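# Flip a barcode-down carton and restack it barcode-up

## Task

A carton sitting at the top of a stack has its bar code facing the table. Flip it so the bar code faces upward and set it back on top of a stack, facing the same direction as the cartons under it and aligned with them. Then open the gripper so the carton rests there by itself, since a carton that stays only because the robot holds it does not count, and pull the grippers away.

## Robot and tools

Robot. There are two six-joint arms, left_arm and right_arm, each ending in a two-finger parallel gripper. Their base (URDF root) poses in the scene frame: left_arm at (-0.029, +0.335, 0) m with quat_wxyz (+0.997, 0, 0, +0.071); right_arm at (+0.025, -0.293, 0) m with quat_wxyz (+0.997, 0, 0, +0.080). Joint ranges in rad, base to hand: waist -2.618..3.054, shoulder 0.000..3.142, elbow 0.000..3.142, wrist pitch -1.571..1.571, wrist yaw -1.571..1.571, wrist roll -2.094..2.094. The elbow cannot fully straighten. A wrist camera mount sits on each gripper and can collide with things.

Frames. Everything uses one scene frame: origin on the table surface midway between the arms, +z up, +x away from the robot over the table, left_arm on the +y side. The arm names do not match left or right in the pictures. In a gripper's own frame the fingers stick out along +z and close along y. end_effector_position is the point between the finger pads, roughly 1 cm short of the fingertips.

The row. Every moving command is a row of 16 numbers: left_arm x, y, z, qw, qx, qy, qz, opening, then right_arm the same eight. Always send all 16 even if one arm stays still. x, y, z are an absolute target position in metres in the scene frame; qw..qz are an absolute target orientation quaternion, w first, in the scene frame. Opening is absolute, from -1 (closed) to +1 (fully open, 0.094 m). To keep an arm still, resend exactly its pose from the last result before it stopped, plus its intended opening. To keep an orientation, repeat the same quaternion in every row rather than copying the drifting reported one.

execute_actions(actions): a list of actions, each a list of up to 15 rows; each row is one control step of 1/30 s, and a short list repeats its final row to fill 15 steps. An empty list just returns the current state and images. If any target lies over 0.6 m from that gripper's current position along one of the gripper's axes, that action is rejected for both arms; a malformed action, or a first action failing this check against the last reported state, rejects the whole call. Each step the commanded pose is clipped to 70 mm and 16 degrees from the measured pose, so far targets need several actions; after an action the arm only continues up to its last clipped pose. Position wins over orientation when both cannot be met. Expect to finish about 1 cm or more off, usually low.

move(target, speed, blocking): target is one 16-number row as above. The gripper follows a straight line to it, both arms finishing together in 0.5 to 10 s (cut off at 10 s). speed is in m/s, 0.002 to 0.5, default 0.25; rotation is capped at twice that value in rad/s, taking the shorter way. Paths ignore obstacles and the other arm; grippers lag, stray, and may overshoot speed near full reach. The opening is applied at the start. Faster contact hits harder, and aiming further beyond a contact presses harder. The result adds a "move:" line with the ending (done, off_target, moving, held, fault) and active limits: limits=paced means the pose was clipped; limits=held means some steps were blocked, after which the arm can surge. It also reports each gripper's distance to its target. With blocking=false you get a result after 0.5 s while motion continues; use wait(0) to check, and call wait or stop before sending another move or execute_actions.

wait(seconds): 0 to 10; arms keep their last command; returns early when a running move ends. stop(): brakes a running move (needs braking distance); fingers keep moving. zoom_image(camera, region): camera is cam_head_left or cam_head_right; region is [x0, y0, x1, y1] in image pixels, origin top-left, at most 504 by 504. read_manual(section): only "licences", no control help. finished_scene(scene): pass the current scene number; it ends the scene irreversibly after the robot holds the last command. Replying without any tool call ends all scenes.

Results. The state line `left_arm: … | right_arm: …` gives each gripper's position (m) and quat_wxyz; printed positions can be off, more at long reach. "Hand target" lines show the pose each arm is currently being driven toward. grip_measured is the finger opening on the command scale; the last Joint positions value is the opening in metres; each gripper may read up to about 1 mm off. execute_actions results list step positions, with HELD marking steps where an arm's command was held back. "pose unreachable" means the clearance check altered or blocked that arm's command. Joint torques include gravity and have offsets and noise. Images come from cam_head_left and cam_head_right (504x504, head-mounted looking down at the table); their given calibration may be off by up to about 2.3 degrees and 9 mm.

Gripping. Fingers go to where grip_measured equals your command. To hold, command about 0.03 below grip_measured; less grips more lightly. In this task finger force is reduced to roughly 13 to 25 N per pad, so heavy or slippery grips can slip. Something may occasionally tug the held carton or nudge loose objects.

Avoid: knocking anything off the table (fails the task), drops, slips, slams, hard hits or hard pushes, and arms touching or pressing each other. An arm blocked by an object keeps pushing until given a new command. Holding loads heats motors: MOTOR HOT at 75 °C, a 10 s stop at 90 °C, and at 100 °C the arm goes limp and falls; FAULT and OVER-TEMPERATURE FAULT lines report stops. Finish with the carton resting on its own, gripper open and withdrawn.

Each tool is called after "Emit:" as a command line: name --argument value for each argument, lists and objects as JSON in quotes; but a table of rows of numbers goes row by row, as --pt "numbers of a row", without its own name.

## Session

Emit:
execute_actions --actions '[]'

Scene clock: 0.00 s.
left_arm: end_effector_position=(+0.4578, +0.1975, +0.3428) grip_measured=+1.000 end_effector_quat_wxyz=(+0.184, -0.315, +0.687, -0.629) | right_arm: end_effector_position=(+0.1477, +0.1131, +0.3008) grip_measured=+1.000 end_effector_quat_wxyz=(+0.280, +0.177, +0.877, +0.347)
Joint positions: left_arm=[-0.157  1.687  1.455  0.021  0.83  -1.558  0.094] | right_arm=[ 1.365  1.605  1.679 -0.917  0.632  1.675  0.094]
Joint velocities: left_arm=[-0.012 -0.002  0.007 -0.007  0.051 -0.037  0.   ] | right_arm=[-0.002 -0.012 -0.017 -0.022 -0.037 -0.037  0.   ]
Joint torques (N m, as the arm reports them, + toward a larger angle): no reading
Motor temperatures (°C, as the motors report them): left_arm=[29 27 26 29 26 28] | right_arm=[28 27 29 26 29 27]
Hand target (left_arm): +0.455, +0.197, +0.354; +0.194, -0.304, +0.685, -0.633
Hand target (right_arm): +0.149, +0.110, +0.304; +0.286, +0.176, +0.877, +0.344

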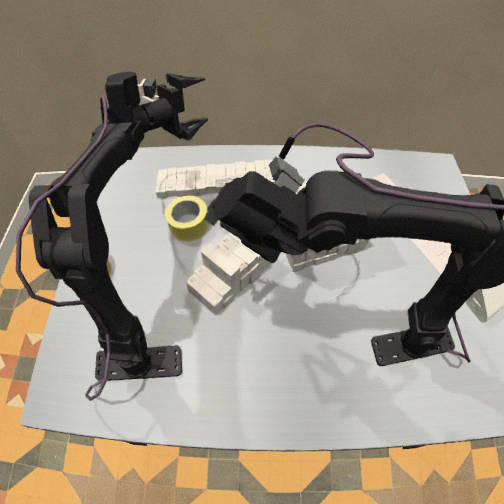

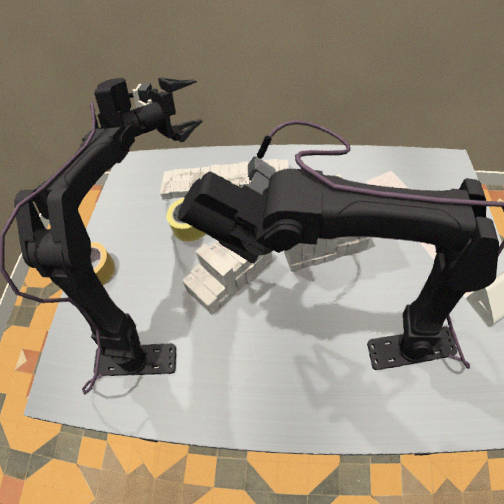

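Emit:
move --target '[0.25, 0.52, 0.32, 0.2, -0.3, 0.93, 0.06, 1, 0.22, -0.47, 0.32, 0.2, 0.33, 0.92, -0.07, 1]' --speed 0.4

Scene clock: 24.43 s.
left_arm: end_effector_position=(+0.2613, +0.5183, +0.3176) grip_measured=+1.000 end_effector_quat_wxyz=(+0.218, -0.297, +0.928, +0.055) | right_arm: end_effector_position=(+0.2252, -0.4746, +0.3097) grip_measured=+1.000 end_effector_quat_wxyz=(+0.203, +0.324, +0.919, -0.093)
Joint positions: left_arm=[ 0.417  1.641  2.082 -1.558  0.001 -0.06   0.094] | right_arm=[-0.886  1.36   1.79  -1.55   0.019 -0.054  0.094]
Joint velocities: left_arm=[-0.007 -0.002 -0.007 -0.022 -0.037 -0.037  0.   ] | right_arm=[-0.002  0.002 -0.017 -0.037 -0.037 -0.037  0.   ]
Joint torques (N m, as the arm reports them, + toward a larger angle): left_arm=[ 0.79 -5.94  4.63  1.02 -0.13  0.08] | right_arm=[-0.88 -3.44  9.72  0.77 -0.04  0.05]
Motor temperatures (°C, as the motors report them): left_arm=[29 30 28 33 26 28] | right_arm=[29 29 31 28 29 27]
Hand target (left_arm): +0.252, +0.518, +0.318; +0.212, -0.299, +0.928, +0.061
Hand target (right_arm): +0.224, -0.476, +0.317; +0.211, +0.324, +0.917, -0.095
Off the commanded pose (left_arm): 0.012 m, 2 deg.
Off the commanded pose (right_arm): 0.012 m, 3 deg.
joint sent to its limit (left arm) — the command would take joint 4 (wrist pitch) past its lower limit, so that joint was sent only as far as its limit.
joint sent to its limit (right arm) — the command would take joint 4 (wrist pitch) past its lower limit, so that joint was sent only as far as its limit.
move: off_target (left_arm, right_arm)

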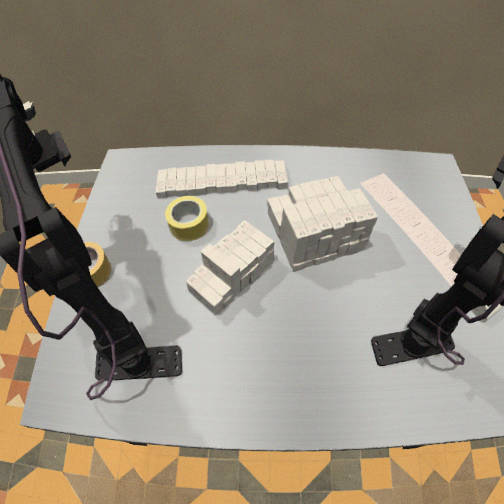

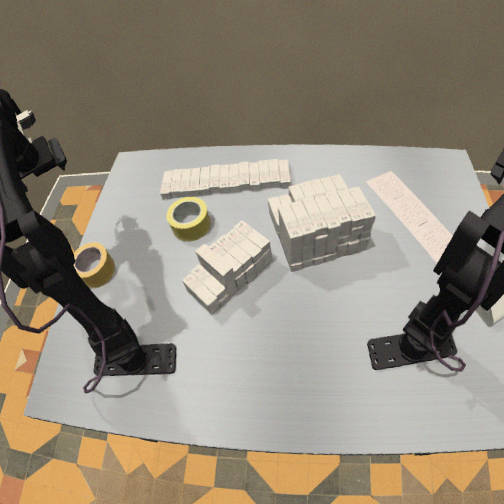

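Emit:
zoom_image --camera "cam_head_left" --region '[170, 200, 290, 320]'

Emit:
zoom_image --camera "cam_head_left" --region '[260, 165, 385, 280]'

Emit:
zoom_image --camera "cam_head_right" --region '[170, 200, 290, 320]'

Emit:
zoom_image --camera "cam_head_left" --region '[145, 145, 300, 215]'

Region (170, 200, 290, 320) of cam_head_left's 504x504 image, scaled by 4.200, with more detail than that image has.

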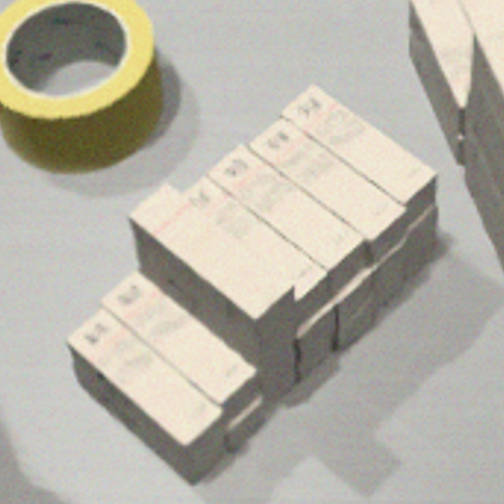

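Region (260, 165, 385, 280) of cam_head_left's 504x504 image, scaled by 4.032, with more detail than that image has; it fills the top 464 rows of this view, and the rest is white.

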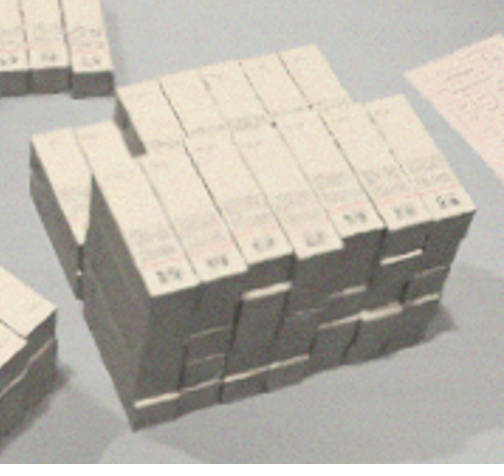

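Region (170, 200, 290, 320) of cam_head_right's 504x504 image, scaled by 4.200, with more detail than that image has.

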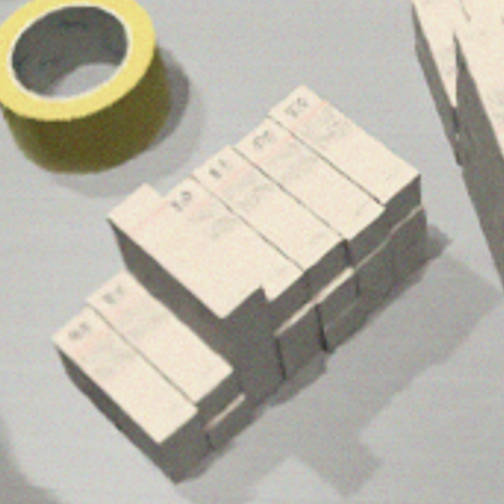

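Region (145, 145, 300, 215) of cam_head_left's 504x504 image, scaled by 3.252, with more detail than that image has; it fills the top 228 rows of this view, and the rest is white.

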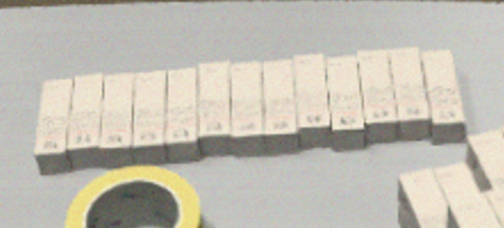

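Emit:
zoom_image --camera "cam_head_left" --region '[190, 235, 260, 305]'

Emit:
zoom_image --camera "cam_head_right" --region '[185, 235, 255, 305]'

Region (190, 235, 260, 305) of cam_head_left's 504x504 image, scaled by 7.200, with more detail than that image has.

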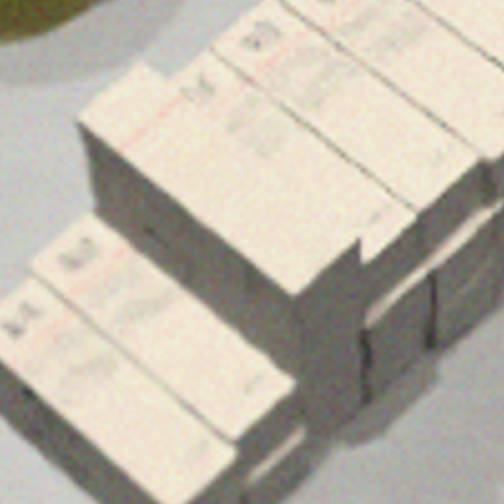

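Region (185, 235, 255, 305) of cam_head_right's 504x504 image, scaled by 7.200, with more detail than that image has.

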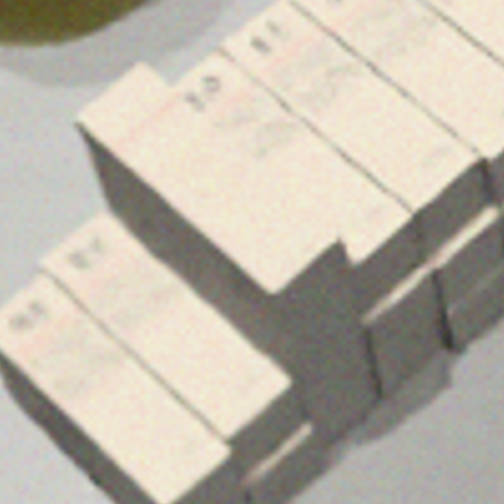

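Emit:
move --target '[0.2613, 0.5183, 0.3176, 0.218, -0.297, 0.928, 0.055, 1, 0.15, 0.105, 0.17, 0.236, -0.3967, 0.8807, 0.1063, 0.3]' --speed 0.35

Scene clock: 147.27 s.
left_arm: end_effector_position=(+0.2612, +0.5185, +0.3176) grip_measured=+1.000 end_effector_quat_wxyz=(+0.218, -0.296, +0.928, +0.056) | right_arm: end_effector_position=(+0.1471, +0.1031, +0.1620) grip_measured=+0.302 end_effector_quat_wxyz=(+0.239, -0.390, +0.882, +0.112)
Joint positions: left_arm=[ 0.417  1.641  2.082 -1.558 -0.    -0.059  0.094] | right_arm=[ 1.219  1.683  1.43  -0.845  0.258  0.484  0.061]
Joint velocities: left_arm=[-0.012 -0.002 -0.017  0.022  0.081 -0.051  0.   ] | right_arm=[ 0.002  0.002 -0.002 -0.066  0.051 -0.081 -0.   ]
Joint torques (N m, as the arm reports them, + toward a larger angle): left_arm=[ 0.05 -4.8   5.67  1.19 -0.02 -0.02] | right_arm=[ 0.37 -7.99 11.46  1.01  0.2  -0.04]
Motor temperatures (°C, as the motors report them): left_arm=[29 31 28 32 26 28] | right_arm=[29 28 33 29 29 27]
Hand target (left_arm): +0.261, +0.518, +0.318; +0.218, -0.297, +0.928, +0.055
Hand target (right_arm): +0.147, +0.113, +0.172; +0.248, -0.391, +0.877, +0.125
Off the commanded pose (left_arm): 0.000 m, 0 deg.
Off the commanded pose (right_arm): 0.009 m, 1 deg.
move: done

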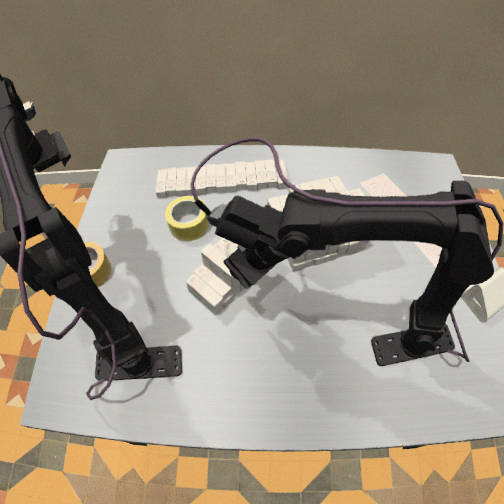

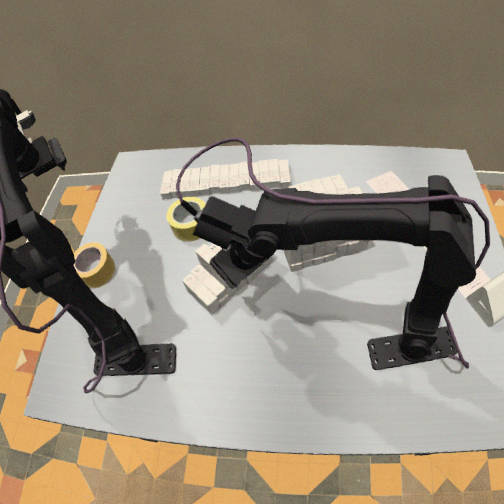

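Emit:
zoom_image --camera "cam_head_left" --region '[180, 190, 310, 320]'

Region (180, 190, 310, 320) of cam_head_left's 504x504 image, scaled by 3.877, with more detail than that image has.

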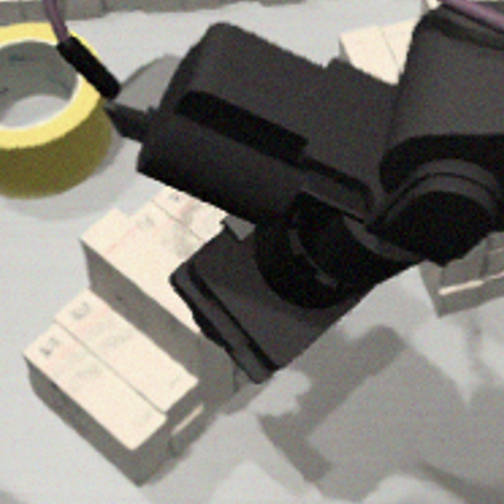

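Emit:
move --target '[0.207, 0.172, 0.155, 0, -0.4107, 0.9118, 0, 0.4, 0.085, 0.03, 0.18, 0.2506, 0.2506, 0.6613, 0.6613, 0.6]' --speed 0.4

Scene clock: 227.70 s.
left_arm: end_effector_position=(+0.2061, +0.1781, +0.1563) grip_measured=+0.401 end_effector_quat_wxyz=(-0.008, -0.414, +0.910, +0.005) | right_arm: end_effector_position=(+0.0848, +0.0291, +0.1930) grip_measured=+0.599 end_effector_quat_wxyz=(+0.228, +0.275, +0.648, +0.672)
Joint positions: left_arm=[-0.73   1.633  1.482 -1.437  0.008 -1.442  0.066] | right_arm=[1.706 1.322 0.265 1.071 1.024 1.633 0.075]
Joint velocities: left_arm=[-0.007 -0.007 -0.007 -0.051  0.022 -0.051  0.   ] | right_arm=[ 0.002 -0.007 -0.007 -0.022  0.051 -0.007  0.001]
Joint torques (N m, as the arm reports them, + toward a larger angle): left_arm=[-0.81 -5.42  5.37  0.52  0.04 -0.08] | right_arm=[ 0.59 -1.39  4.97  1.35  0.07 -0.16]
Motor temperatures (°C, as the motors report them): left_arm=[29 30 28 33 26 28] | right_arm=[29 30 36 31 29 27]
Hand target (left_arm): +0.206, +0.174, +0.155; -0.007, -0.413, +0.911, -0.002
Hand target (right_arm): +0.083, +0.026, +0.180; +0.241, +0.261, +0.663, +0.659
Off the commanded pose (left_arm): 0.006 m, 1 deg.
Off the commanded pose (right_arm): 0.013 m, 4 deg.
move: off_target (right_arm)

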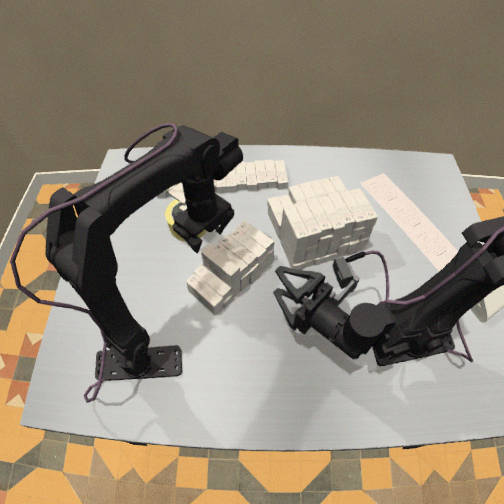

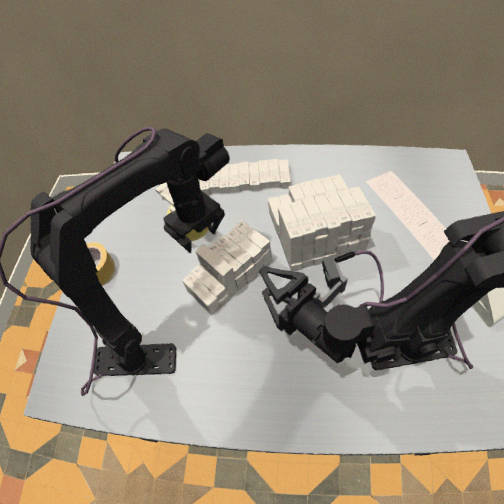

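Emit:
zoom_image --camera "cam_head_left" --region '[160, 190, 270, 300]'

Emit:
zoom_image --camera "cam_head_right" --region '[150, 190, 260, 300]'

Region (160, 190, 270, 300) of cam_head_left's 504x504 image, scaled by 4.582, with more detail than that image has.

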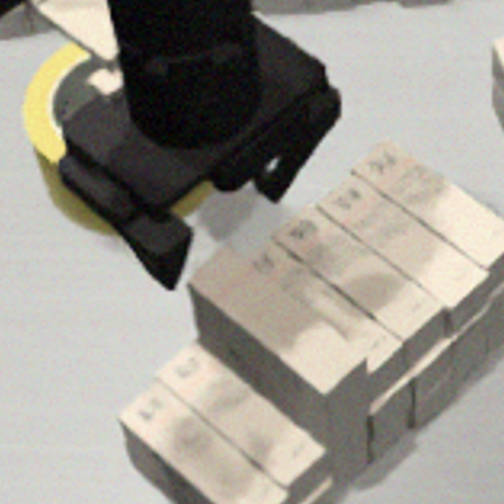

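Region (150, 190, 260, 300) of cam_head_right's 504x504 image, scaled by 4.582, with more detail than that image has.

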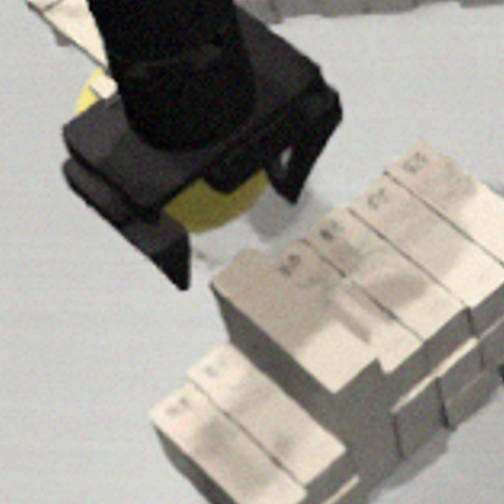

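Emit:
move --target '[0.205, 0.164, 0.118, 0, -0.4107, 0.9118, 0, 0.4, 0.085, 0.03, 0.18, 0.2506, 0.2506, 0.6613, 0.6613, 0.6]' --speed 0.1

Emit:
zoom_image --camera "cam_head_left" --region '[170, 210, 260, 300]'

Emit:
zoom_image --camera "cam_head_right" --region '[165, 210, 255, 300]'

Scene clock: 259.30 s.
left_arm: end_effector_position=(+0.2039, +0.1670, +0.1202) grip_measured=+0.401 end_effector_quat_wxyz=(-0.006, -0.413, +0.911, +0.003) | right_arm: end_effector_position=(+0.0836, +0.0322, +0.1926) grip_measured=+0.599 end_effector_quat_wxyz=(+0.237, +0.265, +0.647, +0.674)
Joint positions: left_arm=[-0.766  1.643  1.35  -1.289  0.008 -1.475  0.066] | right_arm=[1.706 1.366 0.265 1.144 1.021 1.585 0.075]
Joint velocities: left_arm=[ 0.007 -0.002 -0.012 -0.007  0.022 -0.007  0.   ] | right_arm=[-0.002  0.022 -0.022 -0.007  0.081 -0.066 -0.001]
Joint torques (N m, as the arm reports them, + toward a larger angle): left_arm=[-0.91 -5.33  5.48  0.5  -0.11 -0.07] | right_arm=[-0.37 -1.89  4.61  1.36 -0.05 -0.07]
Motor temperatures (°C, as the motors report them): left_arm=[29 31 28 32 26 28] | right_arm=[29 28 33 33 29 27]
Hand target (left_arm): +0.205, +0.164, +0.118; -0.000, -0.411, +0.912, +0.000
Hand target (right_arm): +0.085, +0.030, +0.180; +0.251, +0.251, +0.661, +0.661
Off the commanded pose (left_arm): 0.004 m, 1 deg.
Off the commanded pose (right_arm): 0.013 m, 3 deg.
move: off_target (right_arm)

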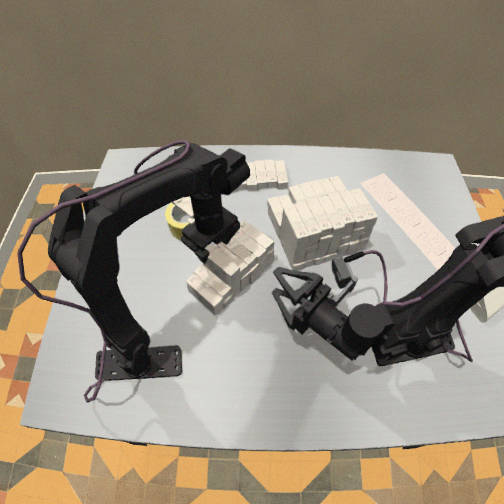

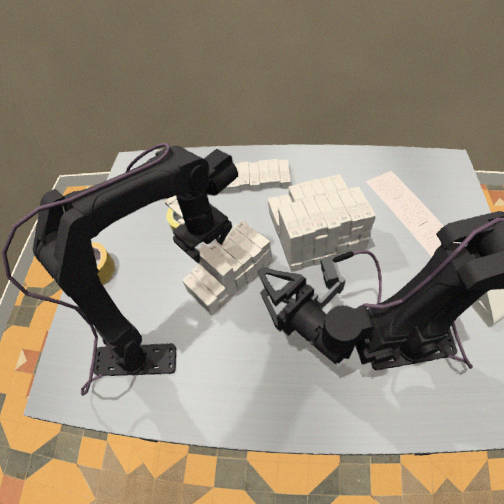

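Region (170, 210, 260, 300) of cam_head_left's 504x504 image, scaled by 5.600, with more detail than that image has.

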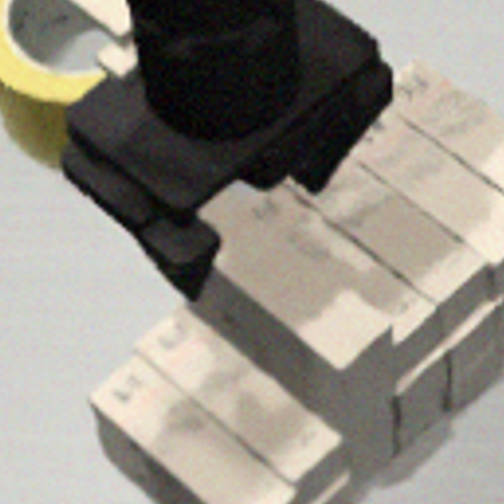

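Region (165, 210, 255, 300) of cam_head_right's 504x504 image, scaled by 5.600, with more detail than that image has.

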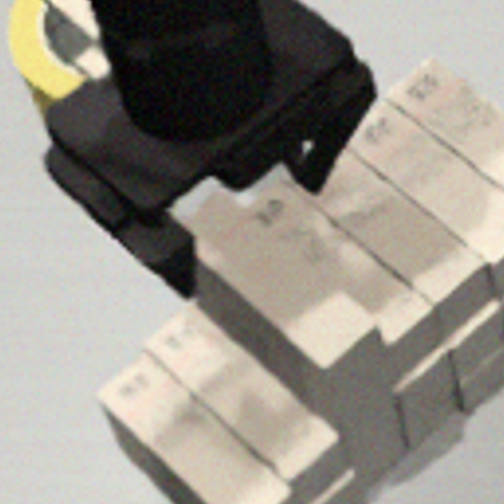

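Emit:
move --target '[0.206, 0.163, 0.09, 0, -0.4107, 0.9118, 0, 0.2, 0.0836, 0.0322, 0.1926, 0.237, 0.265, 0.647, 0.674, 0.6]' --speed 0.06

Emit:
zoom_image --camera "cam_head_left" --region '[170, 210, 260, 300]'

Emit:
zoom_image --camera "cam_head_right" --region '[165, 210, 255, 300]'

Scene clock: 280.03 s.
left_arm: end_effector_position=(+0.2060, +0.1655, +0.0986) grip_measured=+0.201 end_effector_quat_wxyz=(-0.003, -0.413, +0.911, -0.002) | right_arm: end_effector_position=(+0.0836, +0.0322, +0.1932) grip_measured=+0.599 end_effector_quat_wxyz=(+0.235, +0.267, +0.646, +0.676)
Joint positions: left_arm=[-0.766  1.649  1.271 -1.192  0.008 -1.477  0.056] | right_arm=[1.706 1.366 0.265 1.147 1.021 1.589 0.075]
Joint velocities: left_arm=[ 0.002  0.007  0.007  0.022  0.007 -0.037  0.   ] | right_arm=[ 0.012 -0.002 -0.007  0.007  0.022 -0.007 -0.   ]
Joint torques (N m, as the arm reports them, + toward a larger angle): left_arm=[-0.95 -4.7   4.13  0.7  -0.11 -0.07] | right_arm=[ 0.17 -3.61  6.73  1.32 -0.01  0.02]
Motor temperatures (°C, as the motors report them): left_arm=[29 31 28 32 26 28] | right_arm=[29 28 32 34 29 27]
Hand target (left_arm): +0.206, +0.163, +0.090; -0.000, -0.411, +0.912, +0.000
Hand target (right_arm): +0.084, +0.032, +0.193; +0.237, +0.265, +0.647, +0.674
Off the commanded pose (left_arm): 0.009 m, 1 deg.
Off the commanded pose (right_arm): 0.001 m, 0 deg.
move: done

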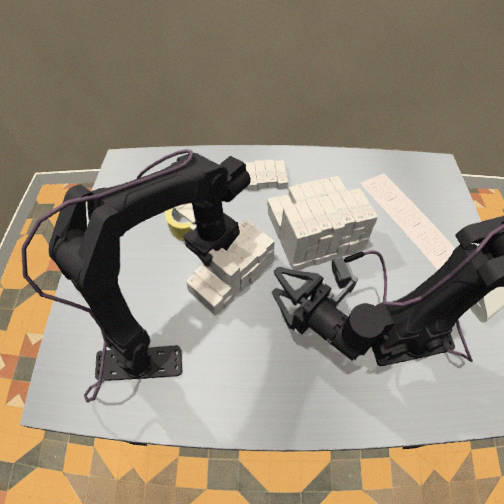

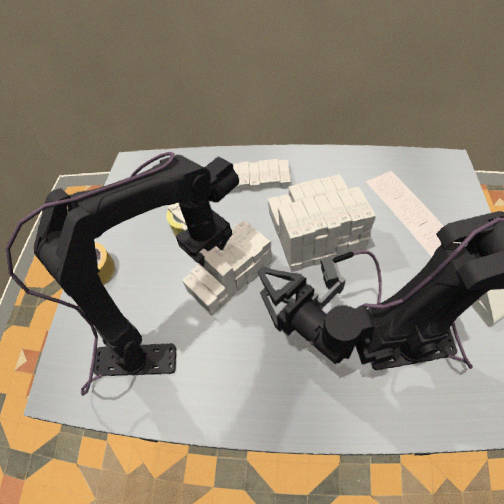

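Region (170, 210, 260, 300) of cam_head_left's 504x504 image, scaled by 5.600, with more detail than that image has.

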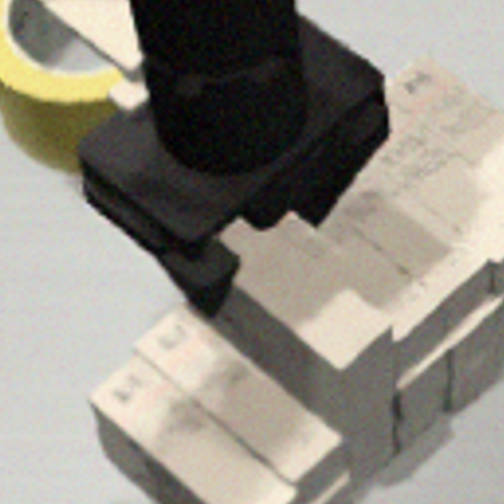

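Region (165, 210, 255, 300) of cam_head_right's 504x504 image, scaled by 5.600, with more detail than that image has.

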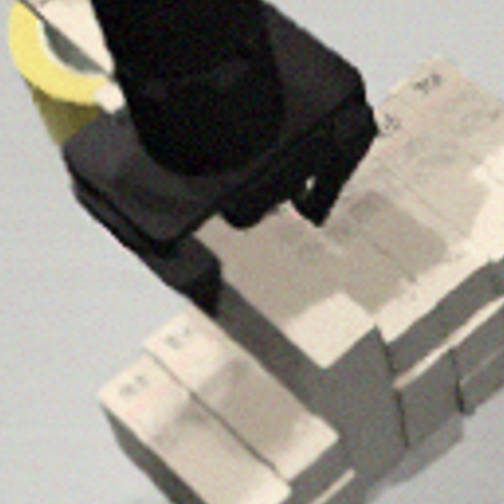

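Emit:
move --target '[0.205, 0.164, 0.081, 0, -0.4107, 0.9118, 0, -0.1, 0.0836, 0.0322, 0.1926, 0.237, 0.265, 0.647, 0.674, 0.6]' --speed 0.06

Emit:
zoom_image --camera "cam_head_left" --region '[170, 210, 260, 300]'

Emit:
zoom_image --camera "cam_head_right" --region '[165, 210, 255, 300]'

Scene clock: 287.33 s.
left_arm: end_effector_position=(+0.2076, +0.1644, +0.0975) grip_measured=-0.099 end_effector_quat_wxyz=(+0.001, -0.413, +0.911, -0.010) | right_arm: end_effector_position=(+0.0836, +0.0322, +0.1935) grip_measured=+0.599 end_effector_quat_wxyz=(+0.234, +0.268, +0.645, +0.676)
Joint positions: left_arm=[-0.766  1.64   1.257 -1.169  0.008 -1.477  0.042] | right_arm=[1.706 1.366 0.265 1.149 1.021 1.59  0.075]
Joint velocities: left_arm=[ 0.012 -0.007 -0.017 -0.037  0.022  0.051  0.001] | right_arm=[ 0.002 -0.012 -0.022 -0.007  0.007 -0.051 -0.002]
Joint torques (N m, as the arm reports them, + toward a larger angle): left_arm=[-0.93 -4.2   2.08  0.84 -0.13 -0.04] | right_arm=[-0.16 -3.68  6.92  1.31 -0.02 -0.03]
Motor temperatures (°C, as the motors report them): left_arm=[29 31 28 32 26 28] | right_arm=[29 28 33 34 29 27]
Hand target (left_arm): +0.205, +0.164, +0.082; -0.000, -0.411, +0.912, +0.000
Hand target (right_arm): +0.084, +0.032, +0.193; +0.237, +0.265, +0.647, +0.674
Off the commanded pose (left_arm): 0.017 m, 1 deg.
Off the commanded pose (right_arm): 0.001 m, 1 deg.
move: off_target (left_arm)

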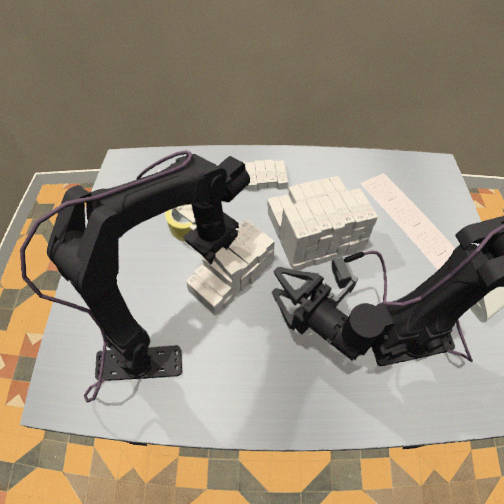

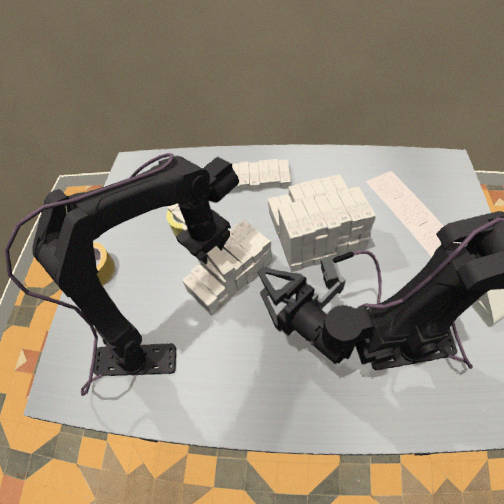

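Region (170, 210, 260, 300) of cam_head_left's 504x504 image, scaled by 5.600, with more detail than that image has.

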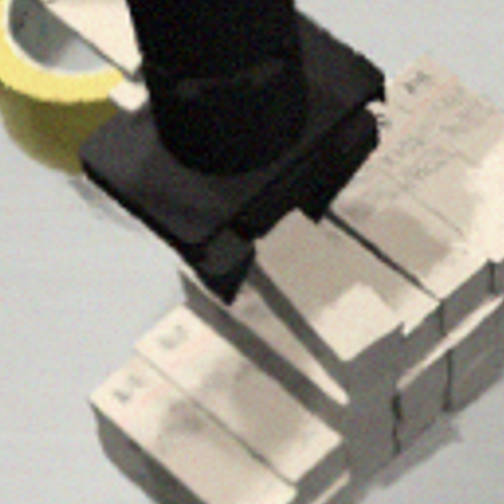

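Region (165, 210, 255, 300) of cam_head_right's 504x504 image, scaled by 5.600, with more detail than that image has.

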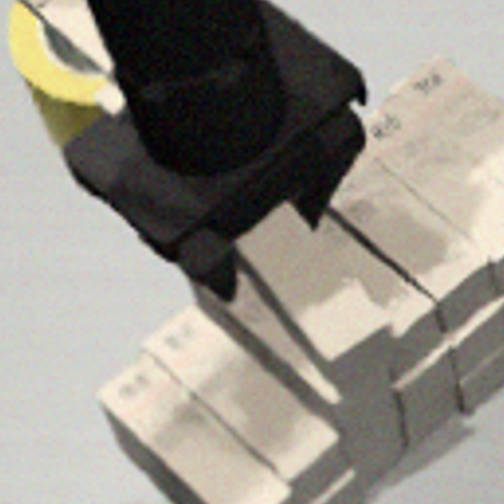

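Emit:
execute_actions --actions '[[[0.206, 0.164, 0.104, 0, -0.4107, 0.9118, 0, -0.1, 0.0836, 0.0322, 0.1926, 0.237, 0.265, 0.647, 0.674, 0.6]]]'

Emit:
zoom_image --camera "cam_head_left" --region '[170, 210, 260, 300]'

Scene clock: 294.63 s.
left_arm: end_effector_position=(+0.2060, +0.1655, +0.0992) grip_measured=-0.099 end_effector_quat_wxyz=(-0.002, -0.413, +0.911, -0.004) | right_arm: end_effector_position=(+0.0836, +0.0322, +0.1935) grip_measured=+0.599 end_effector_quat_wxyz=(+0.234, +0.268, +0.645, +0.676)
Joint positions: left_arm=[-0.766  1.644  1.268 -1.189  0.008 -1.477  0.042] | right_arm=[1.706 1.366 0.265 1.149 1.021 1.59  0.075]
Joint velocities: left_arm=[-0.012  0.002 -0.007  0.022  0.037  0.007  0.   ] | right_arm=[ 0.007 -0.007 -0.017 -0.051 -0.066 -0.007 -0.001]
Joint torques (N m, as the arm reports them, + toward a larger angle): left_arm=[-0.74 -5.12  8.41  0.09 -0.11 -0.04] | right_arm=[ 0.28 -3.45  6.78  1.3  -0.01 -0.04]
Motor temperatures (°C, as the motors report them): left_arm=[29 31 28 32 26 28] | right_arm=[29 28 33 34 29 27]
Hand target (left_arm): +0.206, +0.164, +0.104; -0.000, -0.411, +0.912, -0.000
Hand target (right_arm): +0.084, +0.032, +0.193; +0.237, +0.265, +0.647, +0.674
Off the commanded pose (left_arm): 0.005 m, 1 deg.
Off the commanded pose (right_arm): 0.001 m, 1 deg.
Step readings (end_effector_position):
0: left_arm (+0.2076, +0.1644, +0.0975) | right_arm (+0.0836, +0.0322, +0.1935)
1: left_arm (+0.2076, +0.1643, +0.0989) | right_arm (+0.0836, +0.0322, +0.1935)
2: left_arm (+0.2079, +0.1641, +0.0994) | right_arm (+0.0836, +0.0322, +0.1935)
4: left_arm (+0.2077, +0.1642, +0.0995) | right_arm (+0.0836, +0.0322, +0.1935)
8: left_arm (+0.2067, +0.1650, +0.0992) | right_arm (+0.0836, +0.0322, +0.1935)
15: end_effector_position above

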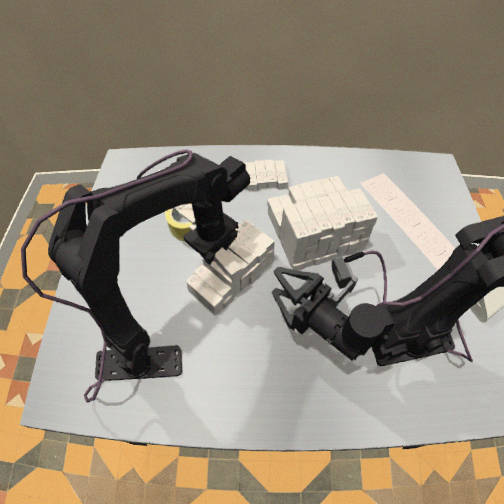

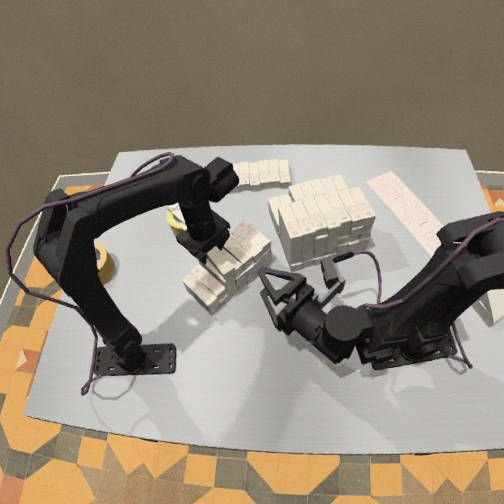

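Region (170, 210, 260, 300) of cam_head_left's 504x504 image, scaled by 5.600, with more detail than that image has.

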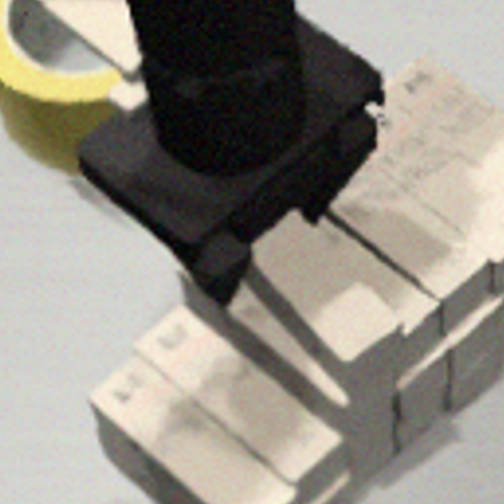

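Emit:
execute_actions --actions '[[[0.206, 0.164, 0.109, 0, -0.4107, 0.9118, 0, -0.1, 0.0836, 0.0322, 0.1926, 0.237, 0.265, 0.647, 0.674, 0.6],[0.206, 0.164, 0.109, 0, -0.4107, 0.9118, 0, -0.1, 0.0836, 0.0322, 0.1926, 0.237, 0.265, 0.647, 0.674, 0.6],[0.206, 0.164, 0.109, 0, -0.4107, 0.9118, 0, -0.1, 0.0836, 0.0322, 0.1926, 0.237, 0.265, 0.647, 0.674, 0.6],[0.206, 0.164, 0.109, 0, -0.4107, 0.9118, 0, -0.1, 0.0836, 0.0322, 0.1926, 0.237, 0.265, 0.647, 0.674, 0.6],[0.204, 0.164, 0.109, 0, -0.4107, 0.9118, 0, -0.1, 0.0836, 0.0322, 0.1926, 0.237, 0.265, 0.647, 0.674, 0.6],[0.202, 0.164, 0.109, 0, -0.4107, 0.9118, 0, -0.1, 0.0836, 0.0322, 0.1926, 0.237, 0.265, 0.647, 0.674, 0.6],[0.200, 0.164, 0.109, 0, -0.4107, 0.9118, 0, -0.1, 0.0836, 0.0322, 0.1926, 0.237, 0.265, 0.647, 0.674, 0.6],[0.198, 0.164, 0.109, 0, -0.4107, 0.9118, 0, -0.1, 0.0836, 0.0322, 0.1926, 0.237, 0.265, 0.647, 0.674, 0.6]]]'

Emit:
zoom_image --camera "cam_head_left" --region '[170, 210, 260, 300]'

Scene clock: 314.17 s.
left_arm: end_effector_position=(+0.2033, +0.1623, +0.1028) grip_measured=-0.099 end_effector_quat_wxyz=(-0.003, -0.412, +0.911, -0.002) | right_arm: end_effector_position=(+0.0836, +0.0322, +0.1935) grip_measured=+0.599 end_effector_quat_wxyz=(+0.234, +0.268, +0.645, +0.676)
Joint positions: left_arm=[-0.781  1.645  1.283 -1.208  0.008 -1.488  0.042] | right_arm=[1.706 1.366 0.265 1.149 1.021 1.59  0.075]
Joint velocities: left_arm=[-0.002  0.002  0.017  0.007  0.051 -0.066  0.   ] | right_arm=[ 0.007  0.007 -0.007 -0.007  0.022 -0.066 -0.   ]
Joint torques (N m, as the arm reports them, + toward a larger angle): left_arm=[-0.84 -6.64  6.17  0.07 -0.13 -0.07] | right_arm=[-0.16 -3.65  6.75  1.28  0.01  0.  ]
Motor temperatures (°C, as the motors report them): left_arm=[29 31 29 32 26 28] | right_arm=[29 28 33 35 29 27]
Hand target (left_arm): +0.198, +0.164, +0.109; -0.000, -0.411, +0.912, +0.000
Hand target (right_arm): +0.084, +0.032, +0.193; +0.237, +0.265, +0.647, +0.674
Off the commanded pose (left_arm): 0.008 m, 0 deg.
Off the commanded pose (right_arm): 0.001 m, 1 deg.
Step readings (end_effector_position):
0: left_arm (+0.2060, +0.1655, +0.0992) | right_arm (+0.0836, +0.0322, +0.1935)
1: left_arm (+0.2059, +0.1656, +0.0998) | right_arm (+0.0836, +0.0322, +0.1935)
2: left_arm (+0.2058, +0.1656, +0.1005) | right_arm (+0.0836, +0.0322, +0.1935)
4: left_arm (+0.2066, +0.1650, +0.1024) | right_arm (+0.0836, +0.0322, +0.1935)
8: left_arm (+0.2055, +0.1642, +0.1028) | right_arm (+0.0836, +0.0322, +0.1935)
15: end_effector_position above

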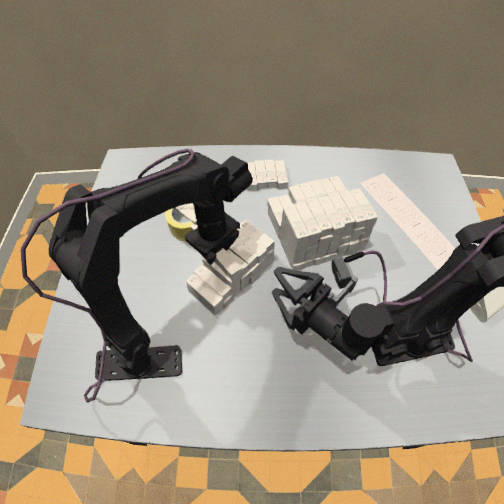

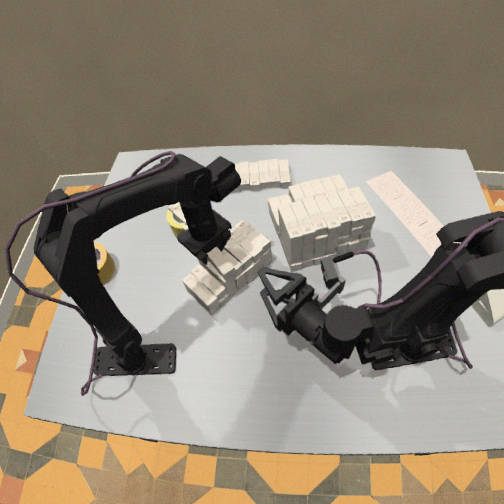

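Region (170, 210, 260, 300) of cam_head_left's 504x504 image, scaled by 5.600, with more detail than that image has.

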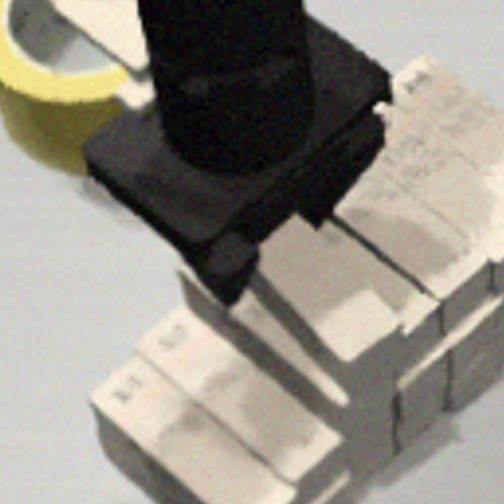

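Emit:
execute_actions --actions '[[[0.198, 0.164, 0.109, 0, -0.4107, 0.9118, 0, -0.15, 0.0836, 0.0322, 0.1926, 0.237, 0.265, 0.647, 0.674, 0.6],[0.198, 0.164, 0.109, 0, -0.4107, 0.9118, 0, -0.19, 0.0836, 0.0322, 0.1926, 0.237, 0.265, 0.647, 0.674, 0.6],[0.198, 0.164, 0.109, 0, -0.4107, 0.9118, 0, -0.23, 0.0836, 0.0322, 0.1926, 0.237, 0.265, 0.647, 0.674, 0.6],[0.198, 0.164, 0.109, 0, -0.4107, 0.9118, 0, -0.27, 0.0836, 0.0322, 0.1926, 0.237, 0.265, 0.647, 0.674, 0.6],[0.198, 0.164, 0.109, 0, -0.4107, 0.9118, 0, -0.30, 0.0836, 0.0322, 0.1926, 0.237, 0.265, 0.647, 0.674, 0.6],[0.198, 0.164, 0.109, 0, -0.4107, 0.9118, 0, -0.33, 0.0836, 0.0322, 0.1926, 0.237, 0.265, 0.647, 0.674, 0.6],[0.198, 0.164, 0.109, 0, -0.4107, 0.9118, 0, -0.36, 0.0836, 0.0322, 0.1926, 0.237, 0.265, 0.647, 0.674, 0.6],[0.198, 0.164, 0.109, 0, -0.4107, 0.9118, 0, -0.39, 0.0836, 0.0322, 0.1926, 0.237, 0.265, 0.647, 0.674, 0.6],[0.198, 0.164, 0.109, 0, -0.4107, 0.9118, 0, -0.42, 0.0836, 0.0322, 0.1926, 0.237, 0.265, 0.647, 0.674, 0.6],[0.198, 0.164, 0.109, 0, -0.4107, 0.9118, 0, -0.45, 0.0836, 0.0322, 0.1926, 0.237, 0.265, 0.647, 0.674, 0.6],[0.198, 0.164, 0.109, 0, -0.4107, 0.9118, 0, -0.48, 0.0836, 0.0322, 0.1926, 0.237, 0.265, 0.647, 0.674, 0.6]]]'

Emit:
zoom_image --camera "cam_head_left" --region '[170, 210, 260, 300]'

Scene clock: 329.83 s.
left_arm: end_effector_position=(+0.2030, +0.1624, +0.1028) grip_measured=-0.399 end_effector_quat_wxyz=(-0.003, -0.413, +0.911, -0.002) | right_arm: end_effector_position=(+0.0836, +0.0322, +0.1935) grip_measured=+0.599 end_effector_quat_wxyz=(+0.234, +0.268, +0.645, +0.676)
Joint positions: left_arm=[-0.781  1.645  1.283 -1.209  0.008 -1.49   0.028] | right_arm=[1.706 1.366 0.265 1.149 1.021 1.59  0.075]
Joint velocities: left_arm=[-0.007  0.002  0.002 -0.007 -0.051  0.037 -0.   ] | right_arm=[-0.007 -0.002  0.002  0.007  0.066 -0.037 -0.   ]
Joint torques (N m, as the arm reports them, + toward a larger angle): left_arm=[-0.89 -6.82  6.24  0.12 -0.12 -0.05] | right_arm=[ 0.   -3.58  6.7   1.31 -0.01 -0.02]
Motor temperatures (°C, as the motors report them): left_arm=[29 32 29 31 26 28] | right_arm=[29 28 33 35 29 27]
Hand target (left_arm): +0.198, +0.164, +0.109; -0.000, -0.411, +0.912, +0.000
Hand target (right_arm): +0.084, +0.032, +0.193; +0.237, +0.265, +0.647, +0.674
Off the commanded pose (left_arm): 0.008 m, 1 deg.
Off the commanded pose (right_arm): 0.001 m, 1 deg.
Step readings (end_effector_position):
0: left_arm (+0.2031, +0.1624, +0.1028) | right_arm (+0.0836, +0.0322, +0.1935)
1: left_arm (+0.2031, +0.1624, +0.1028) | right_arm (+0.0836, +0.0322, +0.1935)
2: left_arm (+0.2031, +0.1624, +0.1028) | right_arm (+0.0836, +0.0322, +0.1935)
4: left_arm (+0.2031, +0.1624, +0.1028) | right_arm (+0.0836, +0.0322, +0.1935)
8: left_arm (+0.2030, +0.1624, +0.1028) | right_arm (+0.0836, +0.0322, +0.1935)
15: end_effector_position above

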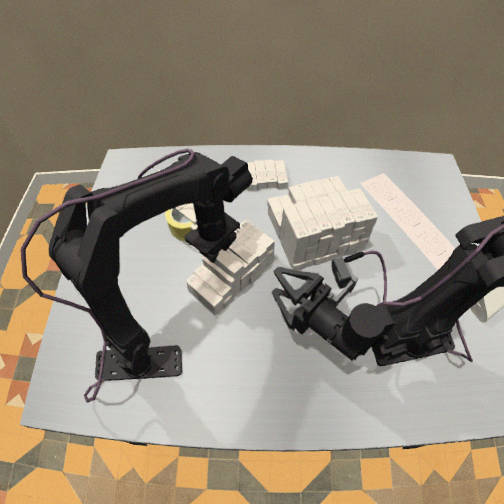

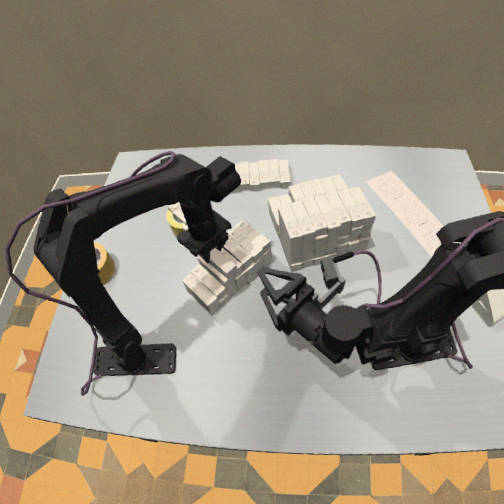

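Region (170, 210, 260, 300) of cam_head_left's 504x504 image, scaled by 5.600, with more detail than that image has.

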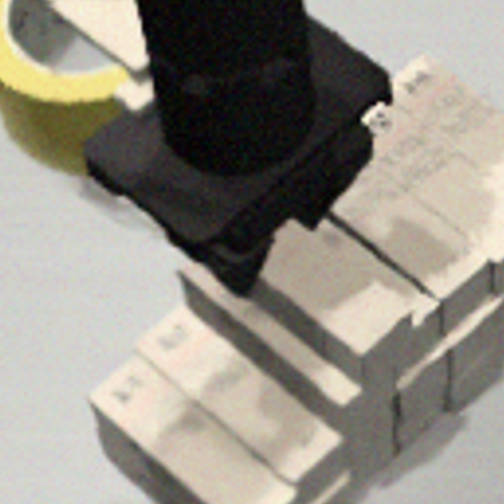

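Emit:
move --target '[0.2, 0.164, 0.188, 0, -0.4107, 0.9118, 0, -0.48, 0.134, 0.088, 0.175, 0.2506, 0.2506, 0.6613, 0.6613, 0.6]' --speed 0.12

Emit:
zoom_image --camera "cam_head_left" --region '[170, 190, 300, 320]'

Emit:
zoom_image --camera "cam_head_right" --region '[160, 190, 290, 320]'

Scene clock: 342.27 s.
left_arm: end_effector_position=(+0.2009, +0.1640, +0.1818) grip_measured=-0.399 end_effector_quat_wxyz=(-0.003, -0.413, +0.911, -0.002) | right_arm: end_effector_position=(+0.1315, +0.0819, +0.1725) grip_measured=+0.599 end_effector_quat_wxyz=(+0.249, +0.251, +0.662, +0.661)
Joint positions: left_arm=[-0.781  1.645  1.598 -1.523  0.008 -1.49   0.028] | right_arm=[1.452 1.611 0.39  1.218 0.762 1.575 0.075]
Joint velocities: left_arm=[ 0.002 -0.002  0.002  0.066  0.022 -0.007  0.   ] | right_arm=[ 0.012  0.002 -0.002 -0.037 -0.007  0.037 -0.001]
Joint torques (N m, as the arm reports them, + toward a larger angle): left_arm=[-0.52 -5.55  8.21  0.15 -0.12  0.  ] | right_arm=[-0.7  -4.08  8.87  1.48 -0.03 -0.09]
Motor temperatures (°C, as the motors report them): left_arm=[29 32 29 31 26 28] | right_arm=[29 28 33 35 29 27]
Hand target (left_arm): +0.199, +0.164, +0.188; +0.000, -0.411, +0.912, -0.000
Hand target (right_arm): +0.134, +0.089, +0.176; +0.253, +0.249, +0.660, +0.662
Off the commanded pose (left_arm): 0.006 m, 1 deg.
Off the commanded pose (right_arm): 0.007 m, 0 deg.
move: done

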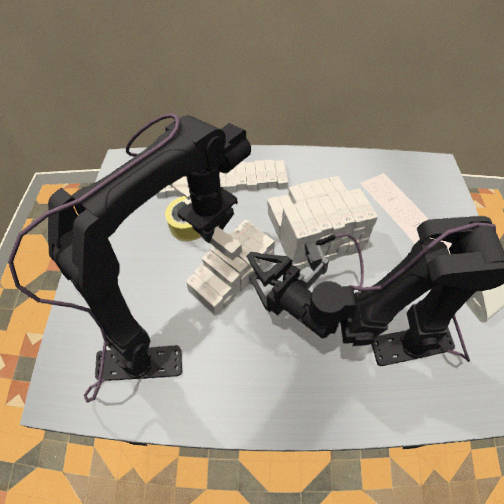

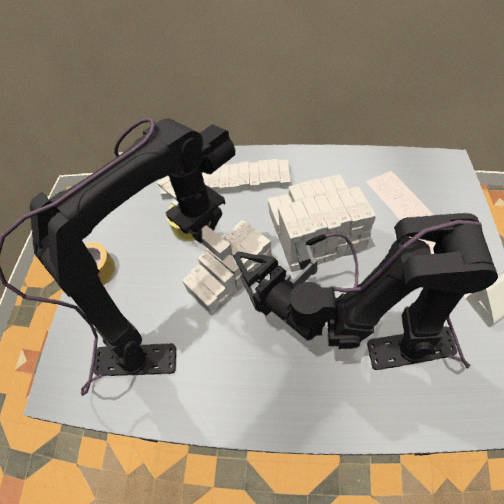

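Region (170, 190, 300, 320) of cam_head_left's 504x504 image, scaled by 3.877, with more detail than that image has.

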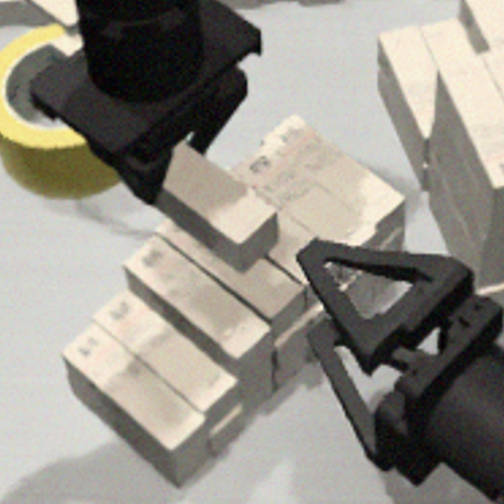

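Region (160, 190, 290, 320) of cam_head_right's 504x504 image, scaled by 3.877, with more detail than that image has.

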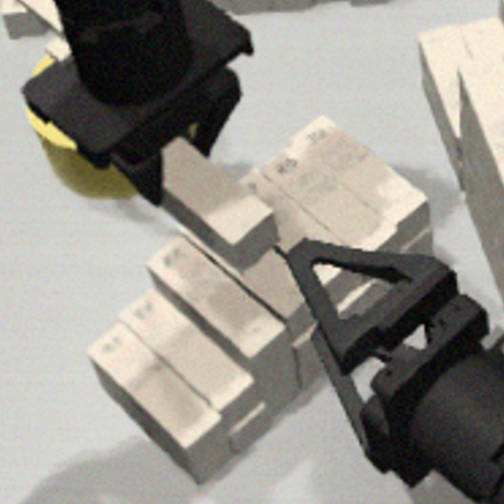

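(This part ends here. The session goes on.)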